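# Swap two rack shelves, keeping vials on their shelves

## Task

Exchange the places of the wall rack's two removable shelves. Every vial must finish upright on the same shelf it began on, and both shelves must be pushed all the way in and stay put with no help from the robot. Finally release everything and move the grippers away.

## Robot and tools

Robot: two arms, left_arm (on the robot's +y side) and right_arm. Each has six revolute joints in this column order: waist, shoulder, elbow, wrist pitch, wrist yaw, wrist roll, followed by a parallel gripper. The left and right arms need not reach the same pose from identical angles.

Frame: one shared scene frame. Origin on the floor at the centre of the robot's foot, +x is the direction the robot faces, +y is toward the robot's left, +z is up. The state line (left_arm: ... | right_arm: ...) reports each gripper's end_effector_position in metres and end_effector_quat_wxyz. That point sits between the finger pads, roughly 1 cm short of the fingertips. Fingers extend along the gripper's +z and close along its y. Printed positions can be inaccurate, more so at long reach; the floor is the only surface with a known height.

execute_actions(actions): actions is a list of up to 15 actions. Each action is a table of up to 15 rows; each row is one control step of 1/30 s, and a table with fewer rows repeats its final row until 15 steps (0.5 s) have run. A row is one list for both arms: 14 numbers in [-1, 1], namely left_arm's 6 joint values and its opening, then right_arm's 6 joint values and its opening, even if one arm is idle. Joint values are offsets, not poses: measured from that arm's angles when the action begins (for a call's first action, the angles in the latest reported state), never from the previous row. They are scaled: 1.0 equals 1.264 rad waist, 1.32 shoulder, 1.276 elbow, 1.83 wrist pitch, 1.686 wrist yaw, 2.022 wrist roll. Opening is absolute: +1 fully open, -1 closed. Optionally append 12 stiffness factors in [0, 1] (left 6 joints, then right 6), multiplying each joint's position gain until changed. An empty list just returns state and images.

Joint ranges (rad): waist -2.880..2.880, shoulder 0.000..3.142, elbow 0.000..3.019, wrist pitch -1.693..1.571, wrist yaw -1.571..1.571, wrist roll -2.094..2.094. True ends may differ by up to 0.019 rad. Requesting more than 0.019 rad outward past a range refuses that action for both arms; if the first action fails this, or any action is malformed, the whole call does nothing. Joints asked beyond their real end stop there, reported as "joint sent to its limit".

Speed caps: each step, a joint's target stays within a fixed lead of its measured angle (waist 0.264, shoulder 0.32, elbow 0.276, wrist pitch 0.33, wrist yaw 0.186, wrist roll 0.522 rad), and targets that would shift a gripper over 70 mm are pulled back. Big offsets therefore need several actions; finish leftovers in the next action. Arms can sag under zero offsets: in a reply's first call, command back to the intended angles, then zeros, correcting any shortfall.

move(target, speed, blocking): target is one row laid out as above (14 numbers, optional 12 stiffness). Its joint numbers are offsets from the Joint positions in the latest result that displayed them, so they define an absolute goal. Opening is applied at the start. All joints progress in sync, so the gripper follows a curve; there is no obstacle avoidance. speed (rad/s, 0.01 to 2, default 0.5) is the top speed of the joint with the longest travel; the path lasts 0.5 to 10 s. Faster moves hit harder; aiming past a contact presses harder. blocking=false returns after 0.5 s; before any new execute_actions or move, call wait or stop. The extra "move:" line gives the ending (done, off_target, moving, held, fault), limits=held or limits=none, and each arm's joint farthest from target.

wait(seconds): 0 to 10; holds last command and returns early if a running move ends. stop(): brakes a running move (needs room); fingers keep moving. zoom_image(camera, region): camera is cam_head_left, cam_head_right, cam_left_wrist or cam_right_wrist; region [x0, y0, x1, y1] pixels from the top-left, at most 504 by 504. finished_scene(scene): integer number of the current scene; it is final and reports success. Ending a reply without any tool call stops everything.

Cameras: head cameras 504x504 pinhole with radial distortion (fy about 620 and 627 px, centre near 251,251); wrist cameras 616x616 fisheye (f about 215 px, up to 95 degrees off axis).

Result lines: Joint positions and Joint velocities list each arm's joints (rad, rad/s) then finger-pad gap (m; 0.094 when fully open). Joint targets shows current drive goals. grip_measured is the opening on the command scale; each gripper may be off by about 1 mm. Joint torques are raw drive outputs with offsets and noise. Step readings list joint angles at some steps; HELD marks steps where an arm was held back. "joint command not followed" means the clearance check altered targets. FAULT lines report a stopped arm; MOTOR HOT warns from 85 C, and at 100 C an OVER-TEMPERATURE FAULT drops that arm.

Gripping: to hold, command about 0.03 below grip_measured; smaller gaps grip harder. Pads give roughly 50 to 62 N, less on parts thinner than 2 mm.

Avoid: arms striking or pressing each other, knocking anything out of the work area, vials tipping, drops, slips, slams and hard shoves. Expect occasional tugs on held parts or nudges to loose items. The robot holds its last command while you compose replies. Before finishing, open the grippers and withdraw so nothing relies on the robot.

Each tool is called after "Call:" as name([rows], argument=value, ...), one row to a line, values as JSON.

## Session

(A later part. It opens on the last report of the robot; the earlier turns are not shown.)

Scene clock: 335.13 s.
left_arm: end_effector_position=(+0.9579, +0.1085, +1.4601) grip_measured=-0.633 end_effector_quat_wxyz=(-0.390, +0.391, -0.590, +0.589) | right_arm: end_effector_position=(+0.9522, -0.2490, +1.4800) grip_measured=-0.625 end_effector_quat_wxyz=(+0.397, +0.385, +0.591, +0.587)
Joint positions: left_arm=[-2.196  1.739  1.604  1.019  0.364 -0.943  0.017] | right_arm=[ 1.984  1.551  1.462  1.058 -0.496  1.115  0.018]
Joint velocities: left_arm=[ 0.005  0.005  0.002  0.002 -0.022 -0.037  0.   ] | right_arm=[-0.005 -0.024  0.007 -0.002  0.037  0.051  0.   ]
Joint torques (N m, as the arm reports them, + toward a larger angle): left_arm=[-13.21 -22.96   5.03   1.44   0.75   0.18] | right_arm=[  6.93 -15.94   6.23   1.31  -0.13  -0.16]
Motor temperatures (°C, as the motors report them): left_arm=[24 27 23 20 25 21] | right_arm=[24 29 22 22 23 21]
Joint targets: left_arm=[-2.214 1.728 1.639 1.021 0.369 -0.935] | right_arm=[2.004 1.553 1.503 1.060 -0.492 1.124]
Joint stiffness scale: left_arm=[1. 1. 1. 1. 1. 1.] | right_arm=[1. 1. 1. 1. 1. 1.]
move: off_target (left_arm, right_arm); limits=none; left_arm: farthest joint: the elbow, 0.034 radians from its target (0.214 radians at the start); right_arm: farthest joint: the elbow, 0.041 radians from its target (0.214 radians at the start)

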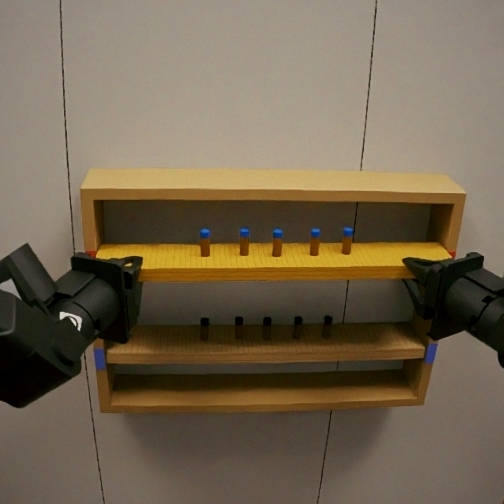

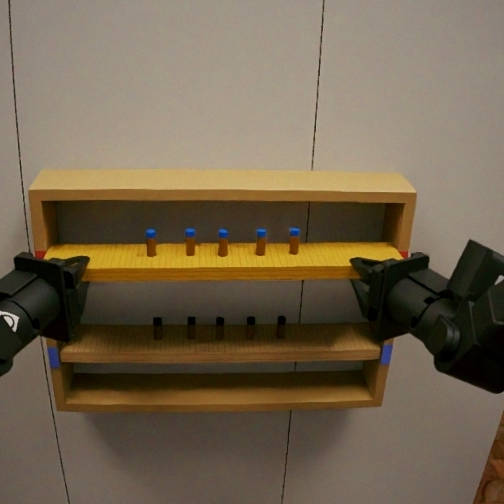

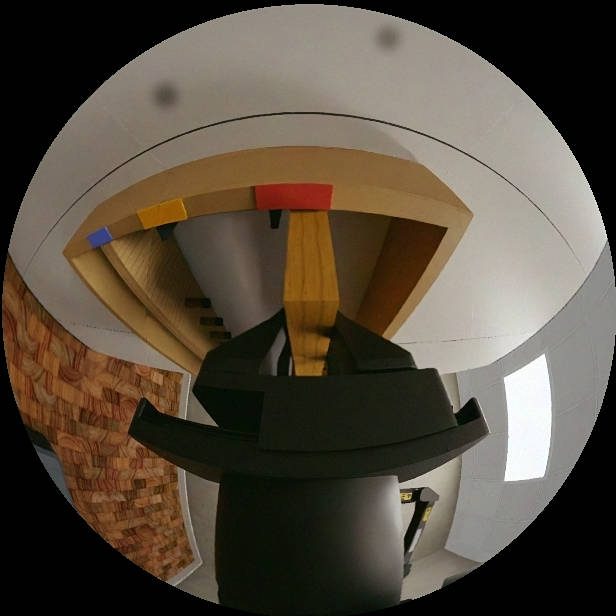

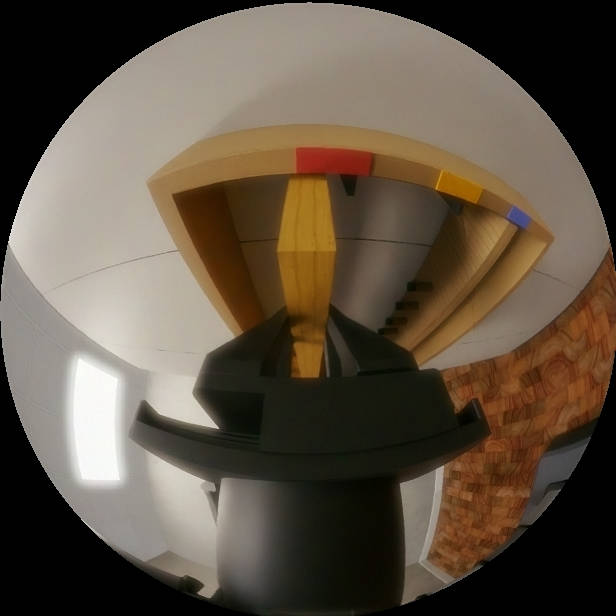

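Call:
move(target=[-0.005,0.042,0.185,-0.068,0,0.004,-0.75, 0.022,0.060,0.185,-0.064,0.007,0,-0.75], speed=0.05)

Scene clock: 349.53 s.
left_arm: end_effector_position=(+1.0064, +0.1075, +1.4541) grip_measured=-0.633 end_effector_quat_wxyz=(-0.394, +0.391, -0.590, +0.587) | right_arm: end_effector_position=(+1.0017, -0.2508, +1.4720) grip_measured=-0.625 end_effector_quat_wxyz=(+0.400, +0.386, +0.589, +0.586)
Joint positions: left_arm=[-2.196  1.804  1.8    0.893  0.359 -0.939  0.017] | right_arm=[ 1.988  1.622  1.654  0.942 -0.488  1.112  0.018]
Joint velocities: left_arm=[-0.015 -0.005  0.027 -0.012  0.051  0.007  0.   ] | right_arm=[ 0.005 -0.024  0.007 -0.027 -0.007 -0.037  0.   ]
Joint torques (N m, as the arm reports them, + toward a larger angle): left_arm=[-13.   -24.21   6.18   1.44   0.77   0.14] | right_arm=[  7.57 -16.35   7.24   1.22  -0.12  -0.2 ]
Motor temperatures (°C, as the motors report them): left_arm=[24 27 24 20 26 21] | right_arm=[24 29 23 22 23 21]
Joint targets: left_arm=[-2.202 1.794 1.840 0.895 0.364 -0.934] | right_arm=[2.012 1.631 1.698 0.941 -0.484 1.115]
Joint stiffness scale: left_arm=[1. 1. 1. 1. 1. 1.] | right_arm=[1. 1. 1. 1. 1. 1.]
move: off_target (left_arm, right_arm); limits=none; left_arm: farthest joint: the elbow, 0.040 radians from its target (0.236 radians at the start); right_arm: farthest joint: the elbow, 0.044 radians from its target (0.236 radians at the start)

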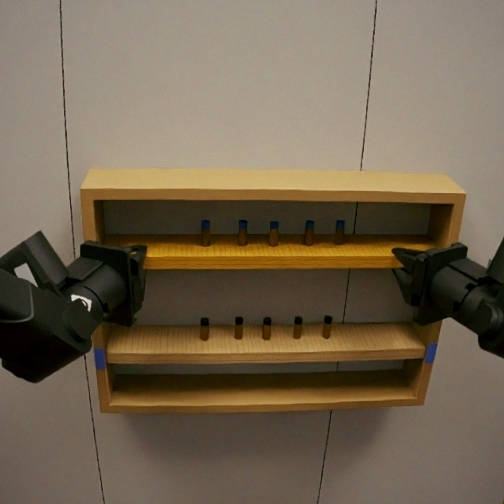

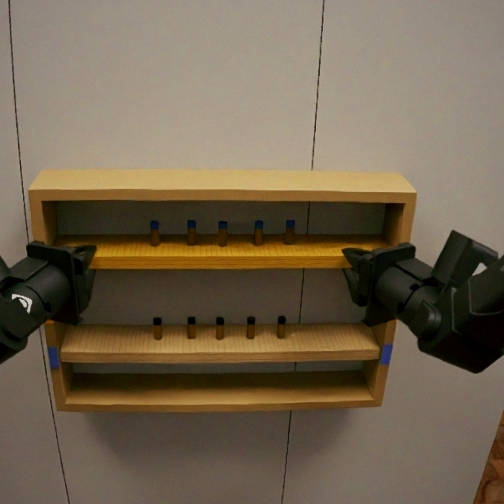

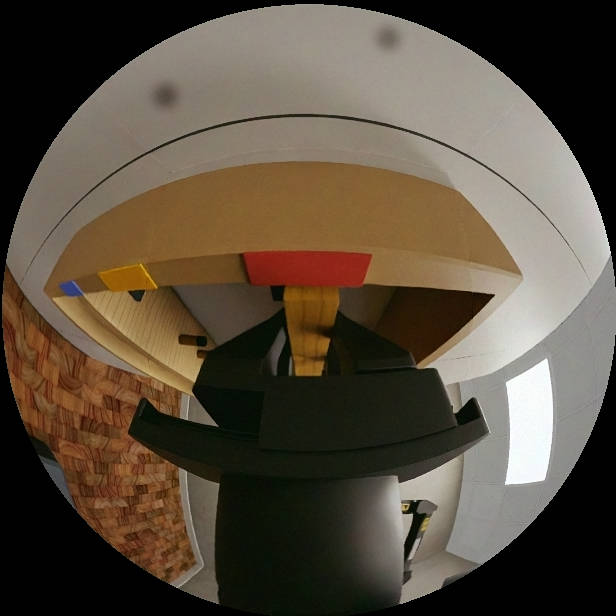

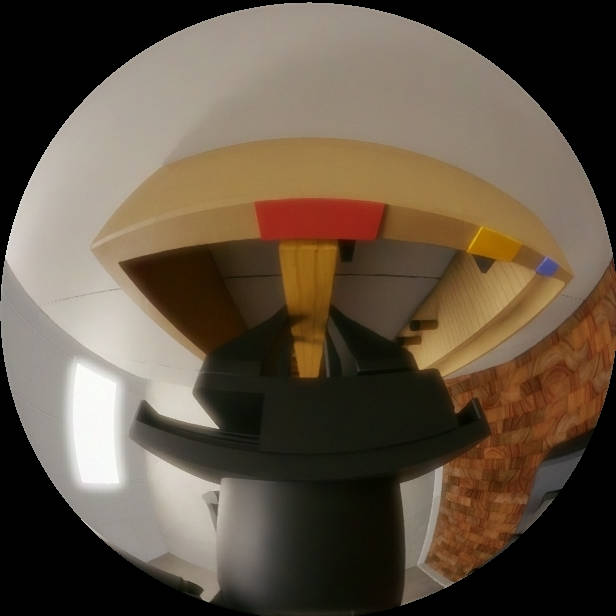

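Lower a few mm, then release.

Call:
move(target=[0,0.003,0.02,0,0,0,-0.75, 0,0.014,0.022,0,0,0,-0.75], speed=0.02)

Call:
move(target=[0,0,0.01,0,0,0,-0.55, 0,0,0.01,0,0,0,-0.55], speed=0.02)

Call:
move(target=[0,0,0.01,0,0,0,0, 0,0,0.01,0,0,0,0], speed=0.02)

Scene clock: 358.67 s.
left_arm: end_effector_position=(+1.0057, +0.1071, +1.4532) grip_measured=-0.633 end_effector_quat_wxyz=(-0.393, +0.392, -0.590, +0.586) | right_arm: end_effector_position=(+1.0005, -0.2502, +1.4709) grip_measured=-0.625 end_effector_quat_wxyz=(+0.399, +0.386, +0.590, +0.586)
Joint positions: left_arm=[-2.196  1.805  1.799  0.893  0.358 -0.938  0.017] | right_arm=[ 1.988  1.622  1.651  0.942 -0.488  1.112  0.018]
Joint velocities: left_arm=[-0.005 -0.015 -0.007  0.002  0.037  0.022  0.   ] | right_arm=[ 0.005  0.005 -0.007  0.007 -0.066 -0.007  0.001]
Joint torques (N m, as the arm reports them, + toward a larger angle): left_arm=[-12.3  -22.96   5.19   1.36   0.52   0.1 ] | right_arm=[  5.98 -15.52   6.32   1.31  -0.29  -0.22]
Motor temperatures (°C, as the motors report them): left_arm=[24 27 24 20 26 21] | right_arm=[24 29 24 22 23 21]
Joint targets: left_arm=[-2.196 1.808 1.826 0.893 0.359 -0.939] | right_arm=[1.988 1.640 1.682 0.942 -0.488 1.112]
Joint stiffness scale: left_arm=[1. 1. 1. 1. 1. 1.] | right_arm=[1. 1. 1. 1. 1. 1.]
move: off_target (left_arm, right_arm); limits=none; left_arm: farthest joint: the elbow, 0.027 radians from its target (0.025 radians at the start); right_arm: farthest joint: the elbow, 0.031 radians from its target (0.028 radians at the start)

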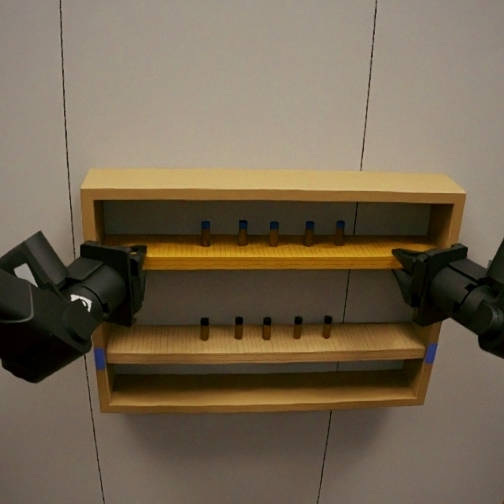

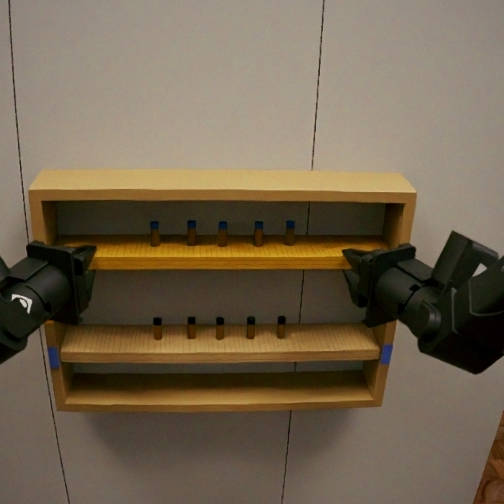

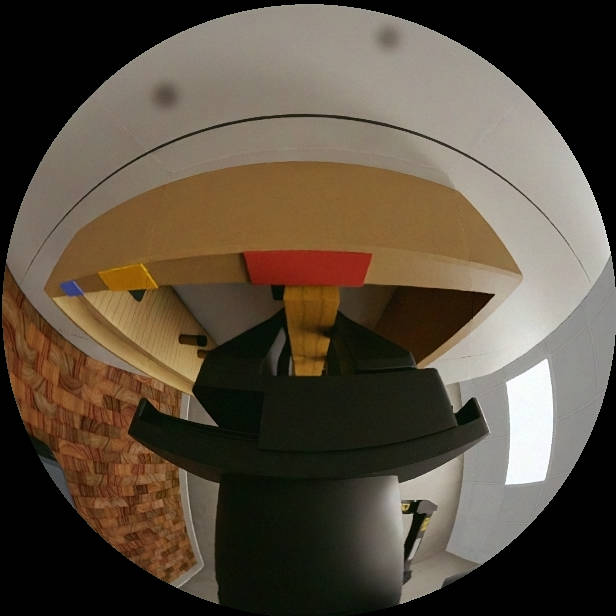

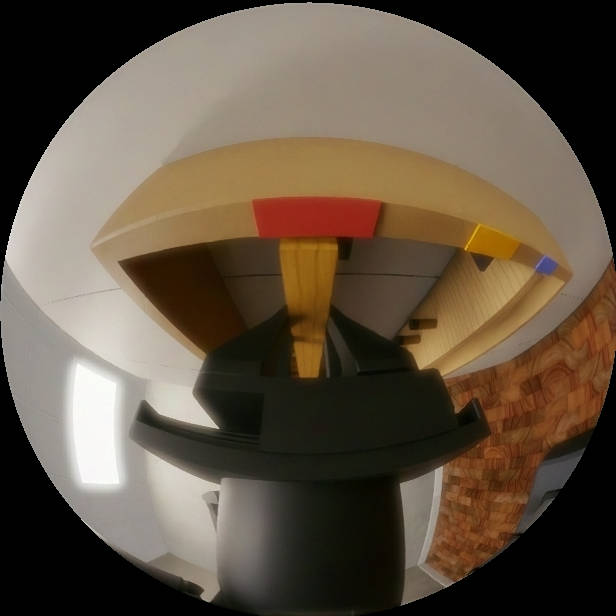

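Scene clock: 359.53 s.
left_arm: end_effector_position=(+1.0058, +0.1072, +1.4531) grip_measured=-0.552 end_effector_quat_wxyz=(-0.393, +0.392, -0.590, +0.586) | right_arm: end_effector_position=(+0.9997, -0.2498, +1.4701) grip_measured=-0.552 end_effector_quat_wxyz=(+0.398, +0.387, +0.590, +0.586)
Joint positions: left_arm=[-2.196  1.805  1.799  0.893  0.357 -0.938  0.021] | right_arm=[ 1.988  1.622  1.648  0.942 -0.487  1.112  0.021]
Joint velocities: left_arm=[ 0.005  0.015  0.012  0.007  0.051 -0.007 -0.002] | right_arm=[-0.005 -0.005 -0.022 -0.007  0.022 -0.125 -0.   ]
Joint torques (N m, as the arm reports them, + toward a larger angle): left_arm=[-12.26 -23.25   4.15   1.4    0.57   0.11] | right_arm=[  5.92 -16.83   5.27   1.3   -0.32  -0.22]
Motor temperatures (°C, as the motors report them): left_arm=[24 27 24 20 26 21] | right_arm=[24 29 24 22 23 21]
Joint targets: left_arm=[-2.196 1.805 1.811 0.893 0.358 -0.938] | right_arm=[1.988 1.622 1.663 0.942 -0.488 1.112]
Joint stiffness scale: left_arm=[1. 1. 1. 1. 1. 1.] | right_arm=[1. 1. 1. 1. 1. 1.]
move: done; limits=none; left_arm: farthest joint: the elbow, 0.013 radians from its target (0.013 radians at the start); right_arm: farthest joint: the elbow, 0.015 radians from its target (0.013 radians at the start)

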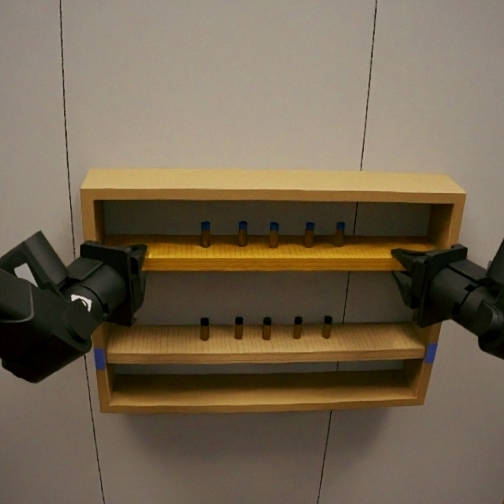

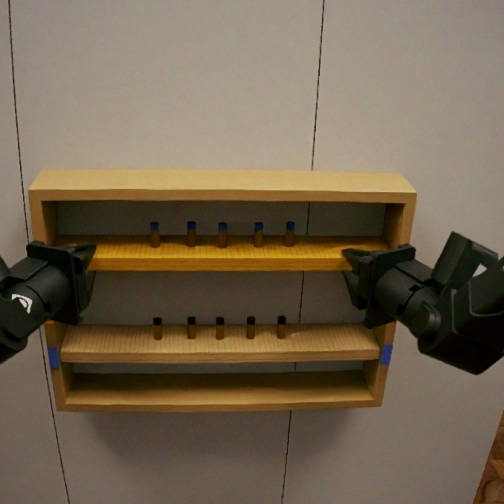

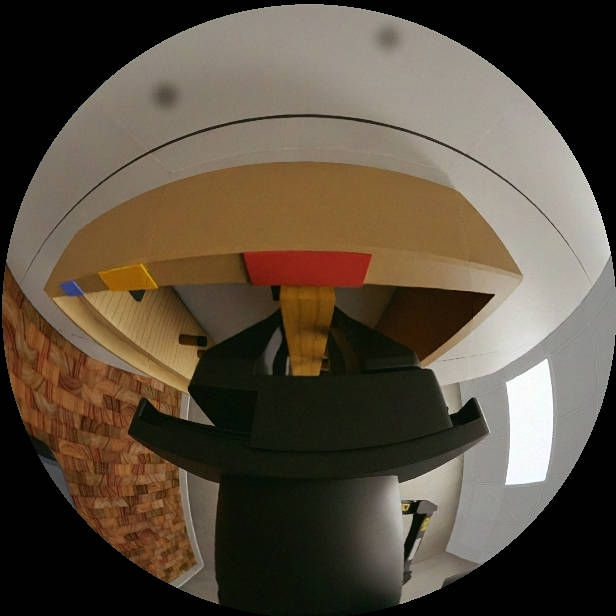

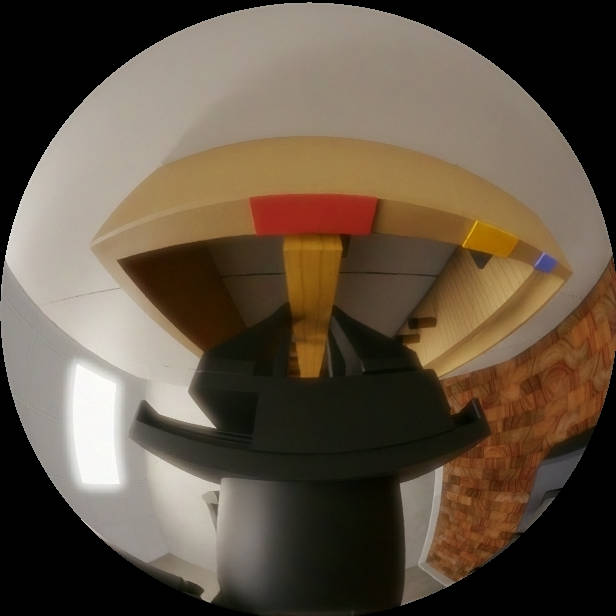

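Scene clock: 360.40 s.
left_arm: end_effector_position=(+1.0058, +0.1072, +1.4531) grip_measured=-0.002 end_effector_quat_wxyz=(-0.393, +0.392, -0.590, +0.586) | right_arm: end_effector_position=(+0.9997, -0.2498, +1.4701) grip_measured=-0.003 end_effector_quat_wxyz=(+0.398, +0.387, +0.590, +0.586)
Joint positions: left_arm=[-2.196  1.805  1.799  0.893  0.357 -0.938  0.047] | right_arm=[ 1.988  1.622  1.648  0.942 -0.487  1.112  0.047]
Joint velocities: left_arm=[-0.005  0.005  0.002  0.017  0.007 -0.037 -0.   ] | right_arm=[-0.015 -0.005 -0.017 -0.007 -0.007 -0.007 -0.001]
Joint torques (N m, as the arm reports them, + toward a larger angle): left_arm=[-12.21 -23.38   4.15   1.41   0.49   0.11] | right_arm=[  5.76 -16.81   5.19   1.21  -0.27  -0.23]
Motor temperatures (°C, as the motors report them): left_arm=[24 27 24 20 26 21] | right_arm=[24 30 24 22 23 21]
Joint targets: left_arm=[-2.196 1.805 1.811 0.893 0.357 -0.938] | right_arm=[1.988 1.622 1.661 0.942 -0.487 1.112]
Joint stiffness scale: left_arm=[1. 1. 1. 1. 1. 1.] | right_arm=[1. 1. 1. 1. 1. 1.]
move: done; limits=none; left_arm: farthest joint: the elbow, 0.013 radians from its target (0.013 radians at the start); right_arm: farthest joint: the elbow, 0.012 radians from its target (0.012 radians at the start)

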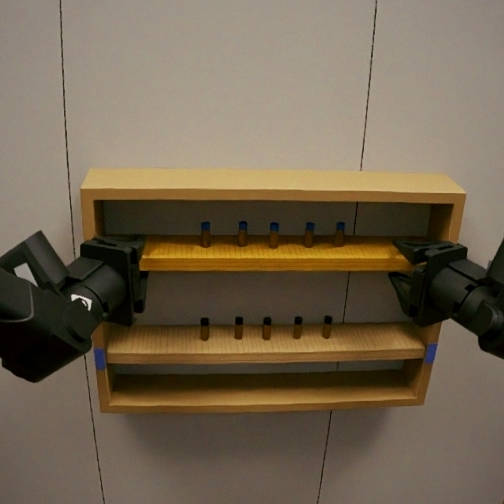

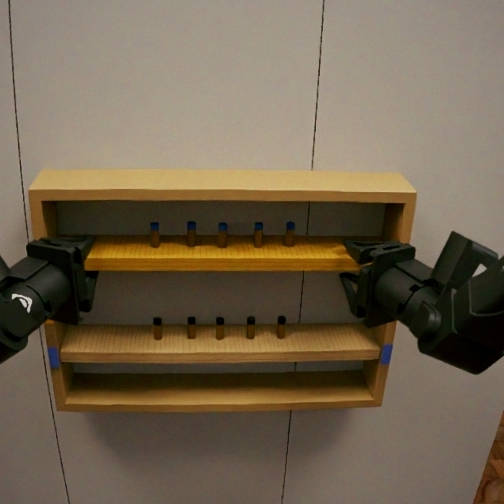

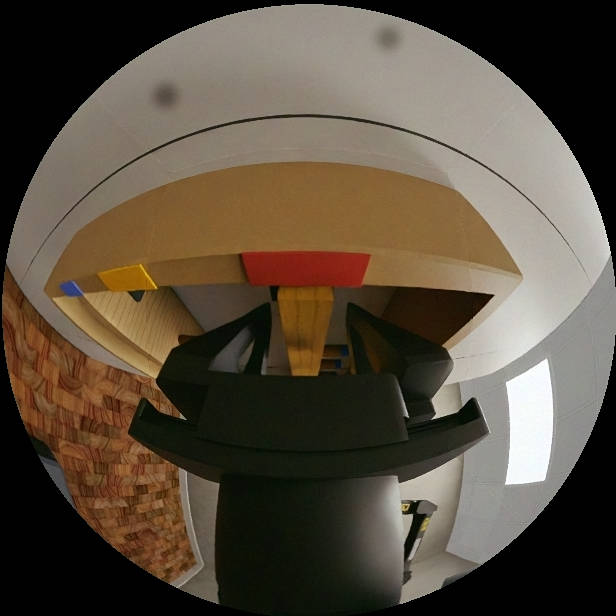

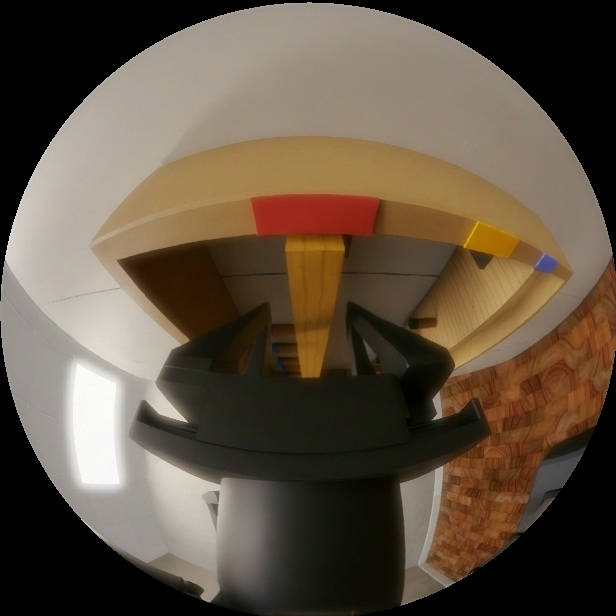

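Call:
move(target=[0.016,-0.055,-0.179,0.110,0.005,0,0, -0.02,-0.062,-0.171,0.104,-0.008,0.01,0], speed=0.15)

Scene clock: 385.63 s.
left_arm: end_effector_position=(+0.9436, +0.1060, +1.4544) grip_measured=-0.002 end_effector_quat_wxyz=(-0.397, +0.389, -0.588, +0.587) | right_arm: end_effector_position=(+0.9378, -0.2440, +1.4720) grip_measured=-0.003 end_effector_quat_wxyz=(+0.398, +0.385, +0.589, +0.589)
Joint positions: left_arm=[-2.194  1.749  1.572  1.072  0.363 -0.938  0.047] | right_arm=[ 1.983  1.566  1.431  1.111 -0.496  1.119  0.047]
Joint velocities: left_arm=[-0.015 -0.005 -0.007 -0.002 -0.022 -0.022 -0.   ] | right_arm=[-0.015  0.005  0.002 -0.007 -0.11  -0.022 -0.001]
Joint torques (N m, as the arm reports them, + toward a larger angle): left_arm=[-10.09 -22.95   2.08   2.17   0.63   0.11] | right_arm=[  4.07 -17.07   2.98   2.03  -0.46  -0.12]
Motor temperatures (°C, as the motors report them): left_arm=[24 27 24 20 25 21] | right_arm=[24 30 23 22 23 21]
Joint targets: left_arm=[-2.176 1.732 1.570 1.094 0.366 -0.938] | right_arm=[1.963 1.541 1.430 1.133 -0.500 1.132]
Joint stiffness scale: left_arm=[1. 1. 1. 1. 1. 1.] | right_arm=[1. 1. 1. 1. 1. 1.]
move: off_target (left_arm, right_arm); limits=none; left_arm: farthest joint: the wrist pitch, 0.022 radians from its target (0.201 radians at the start); right_arm: farthest joint: the shoulder, 0.026 radians from its target (0.082 radians at the start)

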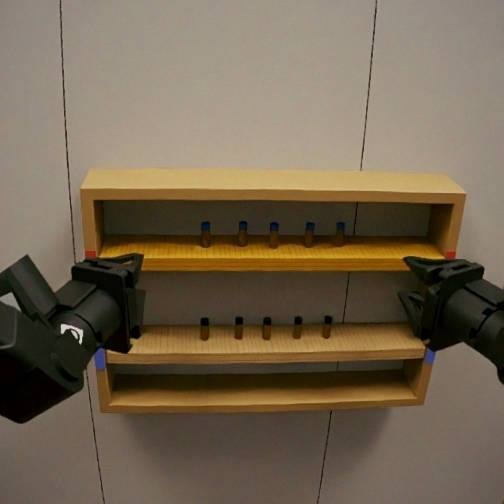

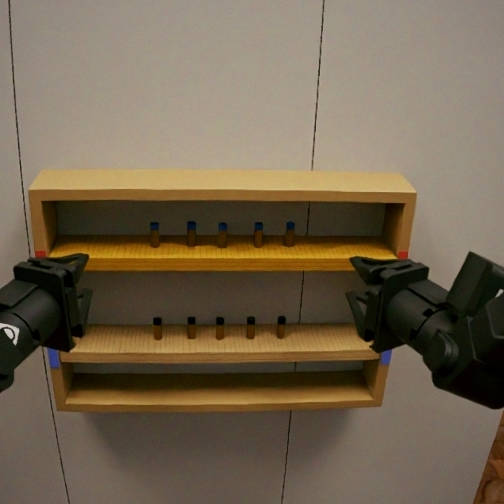

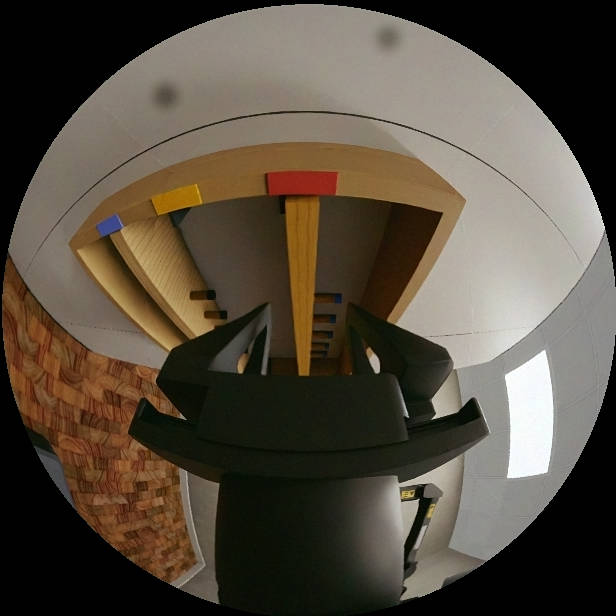

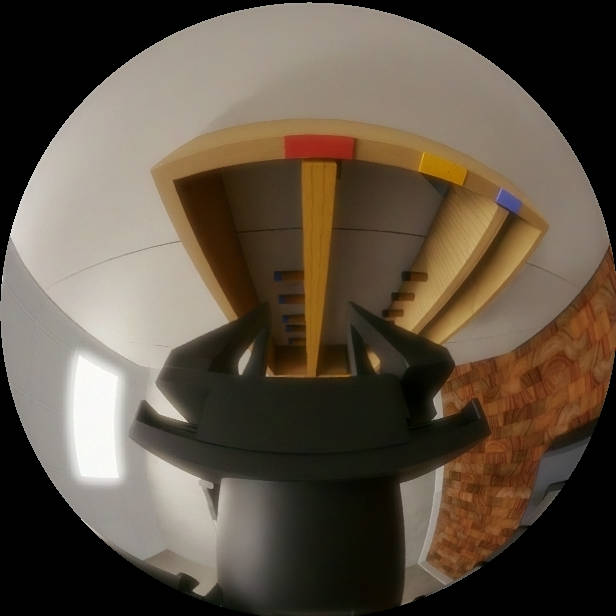

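Call:
move(target=[0.111,0.291,0.386,-0.038,0.052,-0.063,0, -0.087,0.311,0.357,-0.008,-0.034,0.056,0], speed=0.2)

Scene clock: 399.33 s.
left_arm: end_effector_position=(+0.9601, +0.1115, +1.3032) grip_measured=-0.002 end_effector_quat_wxyz=(-0.393, +0.388, -0.588, +0.591) | right_arm: end_effector_position=(+0.9544, -0.2478, +1.3200) grip_measured=-0.003 end_effector_quat_wxyz=(+0.392, +0.388, +0.588, +0.592)
Joint positions: left_arm=[-2.069  2.123  2.042  1.016  0.448 -1.051  0.047] | right_arm=[ 1.892  1.956  1.862  1.108 -0.548  1.22   0.047]
Joint velocities: left_arm=[-0.015 -0.005  0.022 -0.012 -0.066  0.007  0.   ] | right_arm=[ 0.015 -0.015 -0.002 -0.012 -0.007 -0.081  0.   ]
Joint torques (N m, as the arm reports them, + toward a larger angle): left_arm=[-11.22 -22.15   4.43   0.98   0.56  -0.01] | right_arm=[  4.51 -14.87   5.07   0.86  -0.39  -0.11]
Motor temperatures (°C, as the motors report them): left_arm=[24 27 23 20 25 21] | right_arm=[24 30 23 22 23 21]
Joint targets: left_arm=[-2.054 2.133 2.065 1.003 0.450 -1.065] | right_arm=[1.873 1.976 1.887 1.096 -0.553 1.233]
Joint stiffness scale: left_arm=[1. 1. 1. 1. 1. 1.] | right_arm=[1. 1. 1. 1. 1. 1.]
move: off_target (left_arm, right_arm); limits=none; left_arm: farthest joint: the elbow, 0.023 radians from its target (0.493 radians at the start); right_arm: farthest joint: the elbow, 0.025 radians from its target (0.455 radians at the start)

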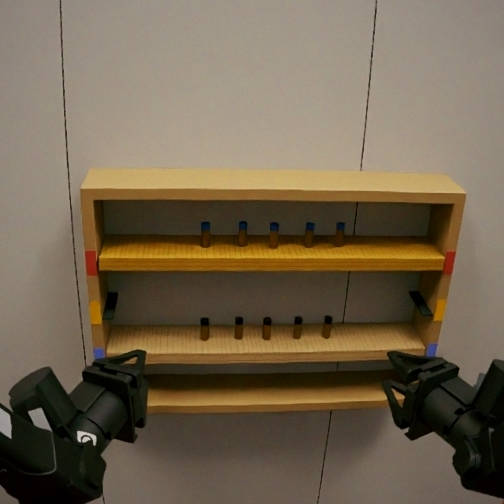

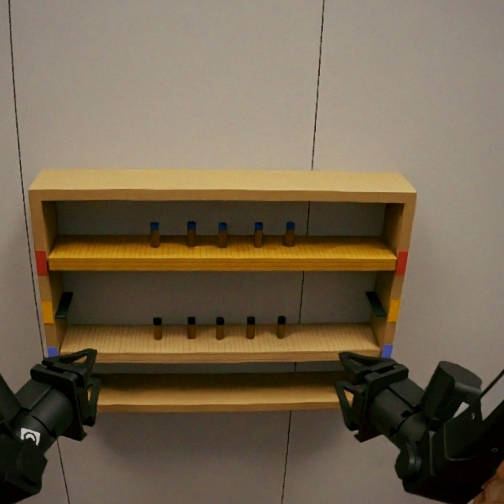

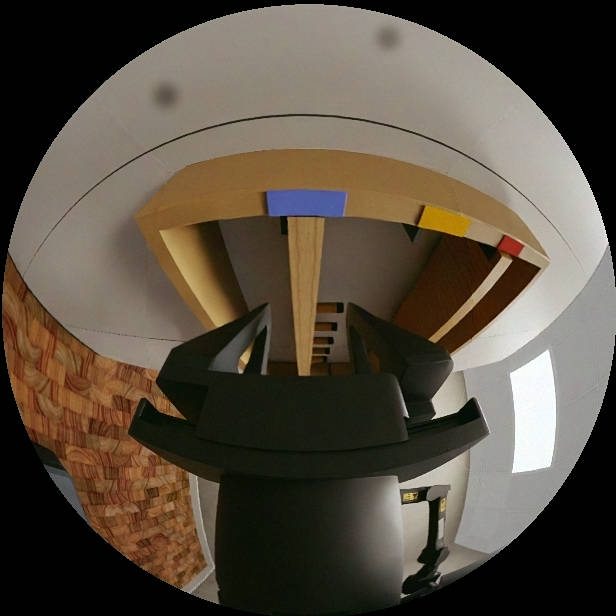

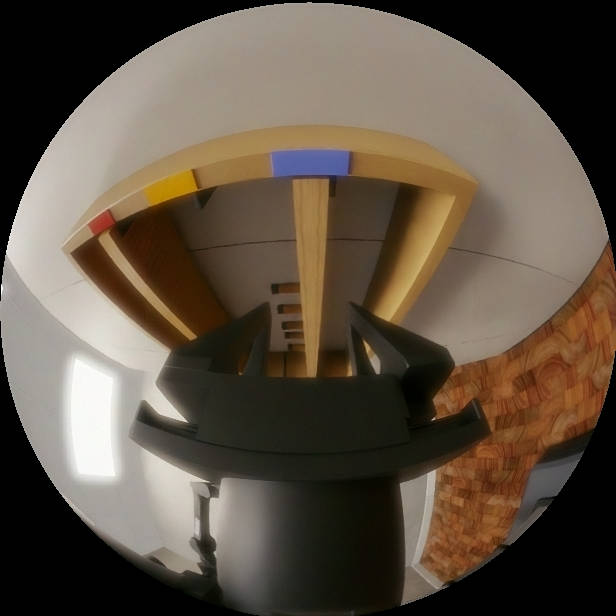

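Call:
move(target=[-0.018,0.074,0.219,-0.104,-0.004,0.009,0, 0.025,0.066,0.190,-0.093,0.007,-0.012,0], speed=0.12)

Scene clock: 407.17 s.
left_arm: end_effector_position=(+1.0094, +0.1124, +1.3015) grip_measured=-0.002 end_effector_quat_wxyz=(-0.392, +0.389, -0.589, +0.590) | right_arm: end_effector_position=(+1.0047, -0.2493, +1.3202) grip_measured=-0.003 end_effector_quat_wxyz=(+0.393, +0.388, +0.588, +0.591)
Joint positions: left_arm=[-2.073  2.202  2.293  0.839  0.444 -1.047  0.047] | right_arm=[ 1.903  2.015  2.074  0.951 -0.541  1.208  0.047]
Joint velocities: left_arm=[-0.005 -0.024 -0.012  0.002 -0.007  0.066 -0.   ] | right_arm=[ 0.005  0.015  0.002 -0.007 -0.007  0.081 -0.001]
Joint torques (N m, as the arm reports them, + toward a larger angle): left_arm=[-14.76 -22.62   5.89   1.     0.26   0.23] | right_arm=[  7.91 -15.14   6.62   0.82  -0.04  -0.36]
Motor temperatures (°C, as the motors report them): left_arm=[24 27 24 20 25 21] | right_arm=[24 30 23 22 23 21]
Joint targets: left_arm=[-2.091 2.220 2.321 0.825 0.441 -1.033] | right_arm=[1.924 2.043 2.105 0.938 -0.536 1.196]
Joint stiffness scale: left_arm=[1. 1. 1. 1. 1. 1.] | right_arm=[1. 1. 1. 1. 1. 1.]
move: off_target (left_arm, right_arm); limits=none; left_arm: farthest joint: the elbow, 0.028 radians from its target (0.279 radians at the start); right_arm: farthest joint: the elbow, 0.031 radians from its target (0.242 radians at the start)

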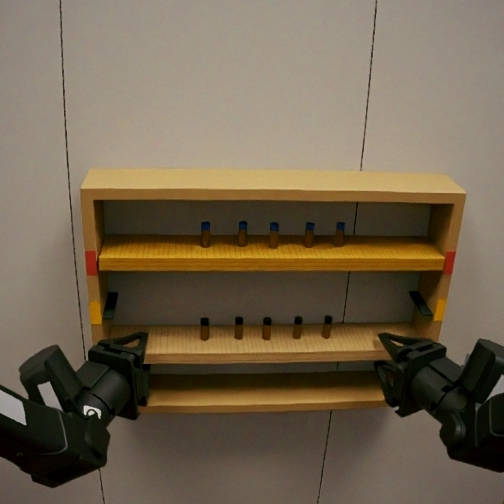

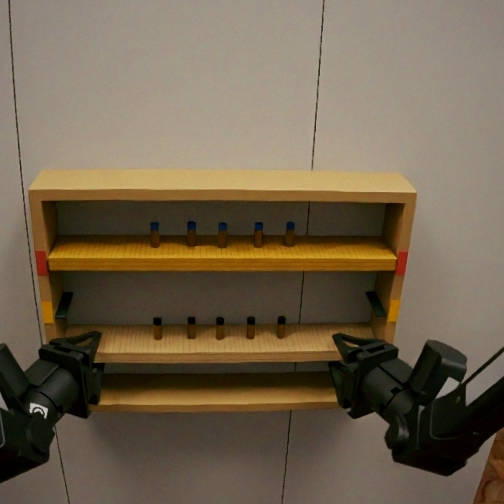

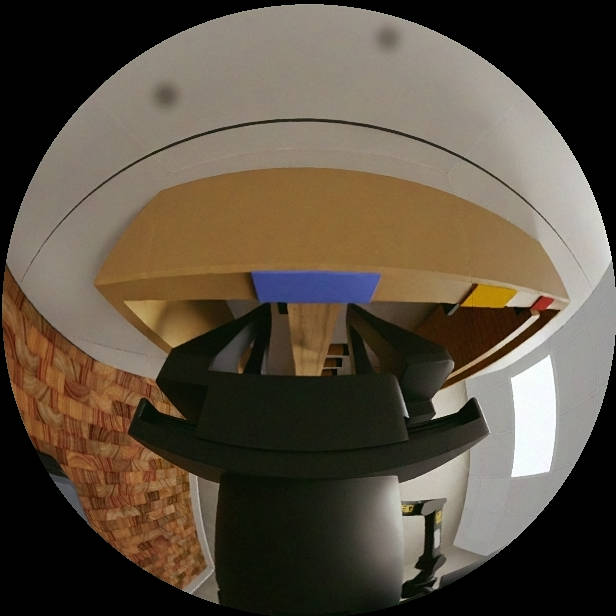

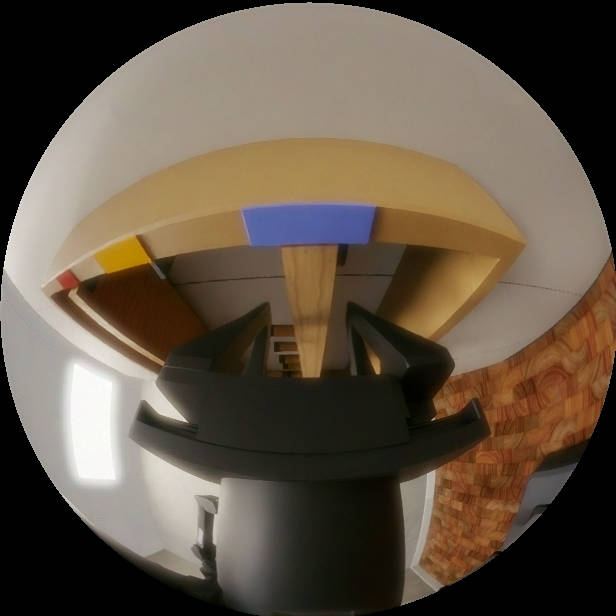

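Call:
move(target=[0,0,0.019,0,0,0,-0.75, 0,0,0.022,0,0,0,-0.75], speed=0.05)

Call:
move(target=[0.012,-0.091,-0.195,0.115,0.005,-0.008,-0.75, -0.02,-0.081,-0.166,0.104,-0.009,0.012,-0.75], speed=0.07)

Scene clock: 419.50 s.
left_arm: end_effector_position=(+1.0096, +0.1125, +1.3023) grip_measured=-0.633 end_effector_quat_wxyz=(-0.394, +0.387, -0.589, +0.590) | right_arm: end_effector_position=(+1.0047, -0.2493, +1.3200) grip_measured=-0.626 end_effector_quat_wxyz=(+0.393, +0.388, +0.588, +0.590)
Joint positions: left_arm=[-2.073  2.202  2.293  0.841  0.446 -1.043  0.017] | right_arm=[ 1.903  2.015  2.074  0.95  -0.541  1.206  0.018]
Joint velocities: left_arm=[-0.005  0.015  0.002  0.002  0.095  0.007  0.   ] | right_arm=[ 0.005 -0.005  0.002  0.012 -0.022 -0.022  0.   ]
Joint torques (N m, as the arm reports them, + toward a larger angle): left_arm=[-13.06 -24.27   5.67   1.4    0.33   0.07] | right_arm=[  6.45 -17.32   6.43   1.32  -0.24  -0.21]
Motor temperatures (°C, as the motors report them): left_arm=[24 27 25 20 25 21] | right_arm=[25 30 24 22 23 21]
Joint targets: left_arm=[-2.073 2.203 2.318 0.839 0.444 -1.047] | right_arm=[1.903 2.015 2.102 0.951 -0.541 1.208]
Joint stiffness scale: left_arm=[1. 1. 1. 1. 1. 1.] | right_arm=[1. 1. 1. 1. 1. 1.]
move: off_target (left_arm, right_arm); limits=none; left_arm: farthest joint: the elbow, 0.024 radians from its target (0.024 radians at the start); right_arm: farthest joint: the elbow, 0.028 radians from its target (0.028 radians at the start)

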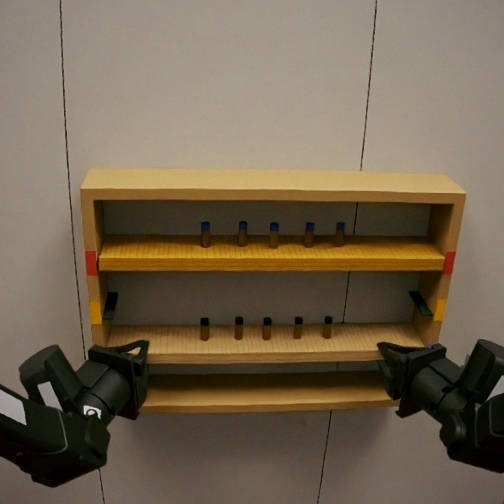

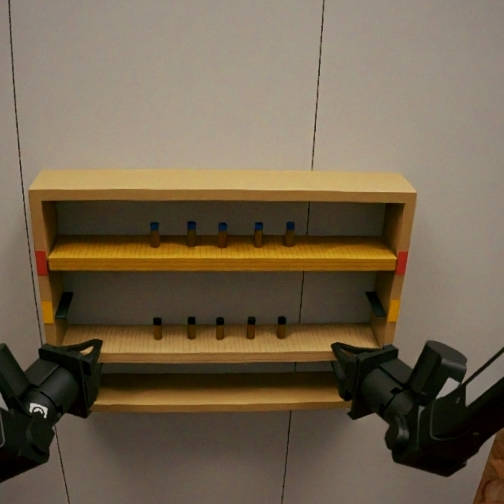

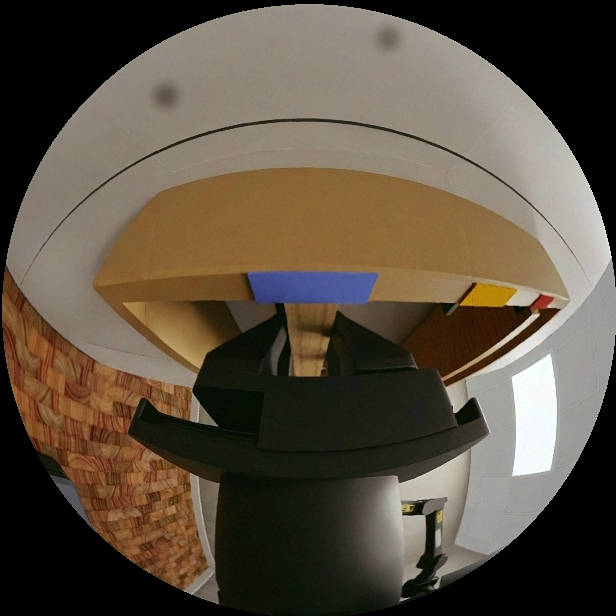

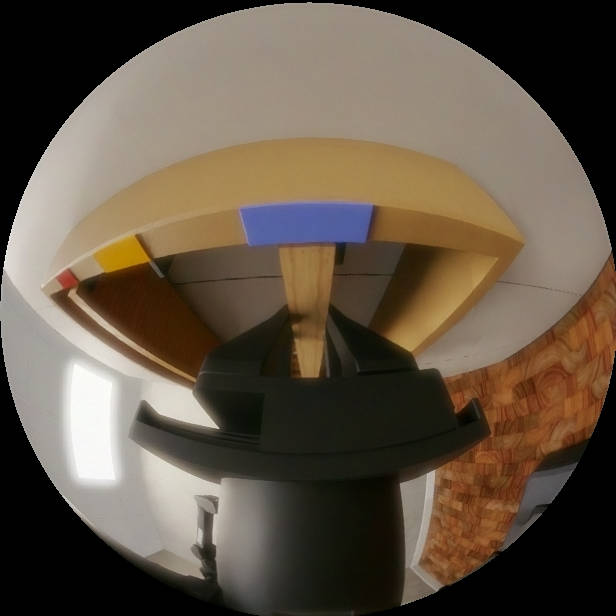

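Scene clock: 423.37 s.
left_arm: end_effector_position=(+0.9597, +0.1119, +1.3027) grip_measured=-0.633 end_effector_quat_wxyz=(-0.393, +0.387, -0.590, +0.589) | right_arm: end_effector_position=(+0.9540, -0.2485, +1.3198) grip_measured=-0.626 end_effector_quat_wxyz=(+0.394, +0.387, +0.591, +0.589)
Joint positions: left_arm=[-2.068  2.121  2.039  1.013  0.448 -1.046  0.017] | right_arm=[ 1.891  1.953  1.857  1.106 -0.546  1.21   0.018]
Joint velocities: left_arm=[-0.005 -0.015  0.017 -0.007 -0.066 -0.037  0.002] | right_arm=[ 0.005 -0.015 -0.007  0.007  0.051  0.022 -0.   ]
Joint torques (N m, as the arm reports them, + toward a larger angle): left_arm=[-11.63 -26.53   3.24   2.84   0.72   0.  ] | right_arm=[  4.83 -19.4    3.72   2.46  -0.6   -0.06]
Motor temperatures (°C, as the motors report them): left_arm=[24 28 24 20 25 21] | right_arm=[25 30 24 22 23 21]
Joint targets: left_arm=[-2.058 2.082 2.045 1.051 0.454 -1.059] | right_arm=[1.877 1.908 1.862 1.141 -0.556 1.230]
Joint stiffness scale: left_arm=[1. 1. 1. 1. 1. 1.] | right_arm=[1. 1. 1. 1. 1. 1.]
move: off_target (left_arm, right_arm); limits=none; left_arm: farthest joint: the shoulder, 0.039 radians from its target (0.120 radians at the start); right_arm: farthest joint: the shoulder, 0.044 radians from its target (0.107 radians at the start)

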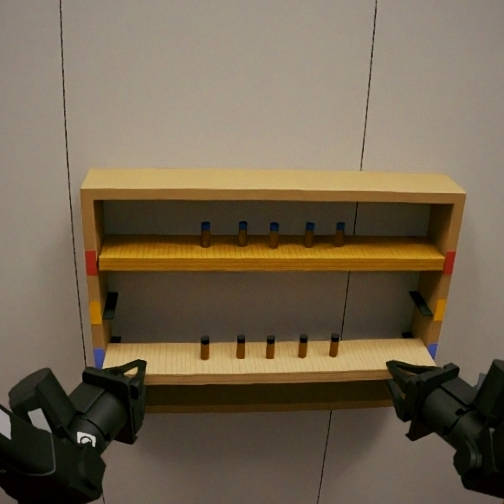

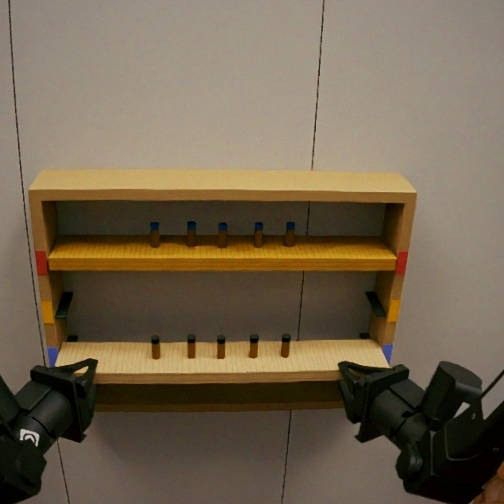

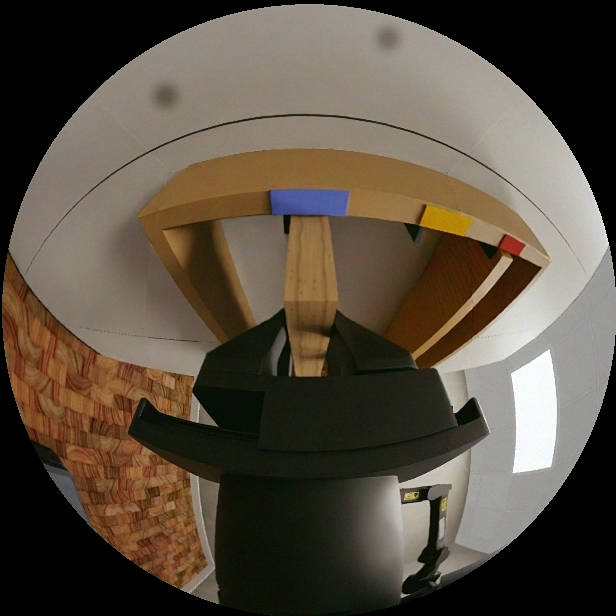

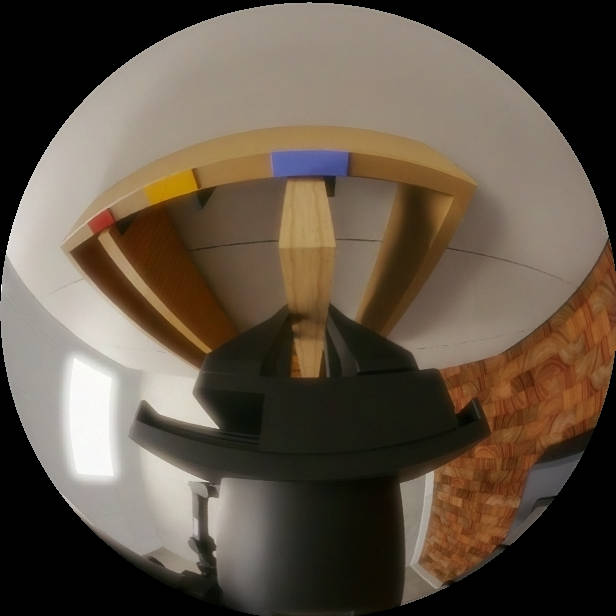

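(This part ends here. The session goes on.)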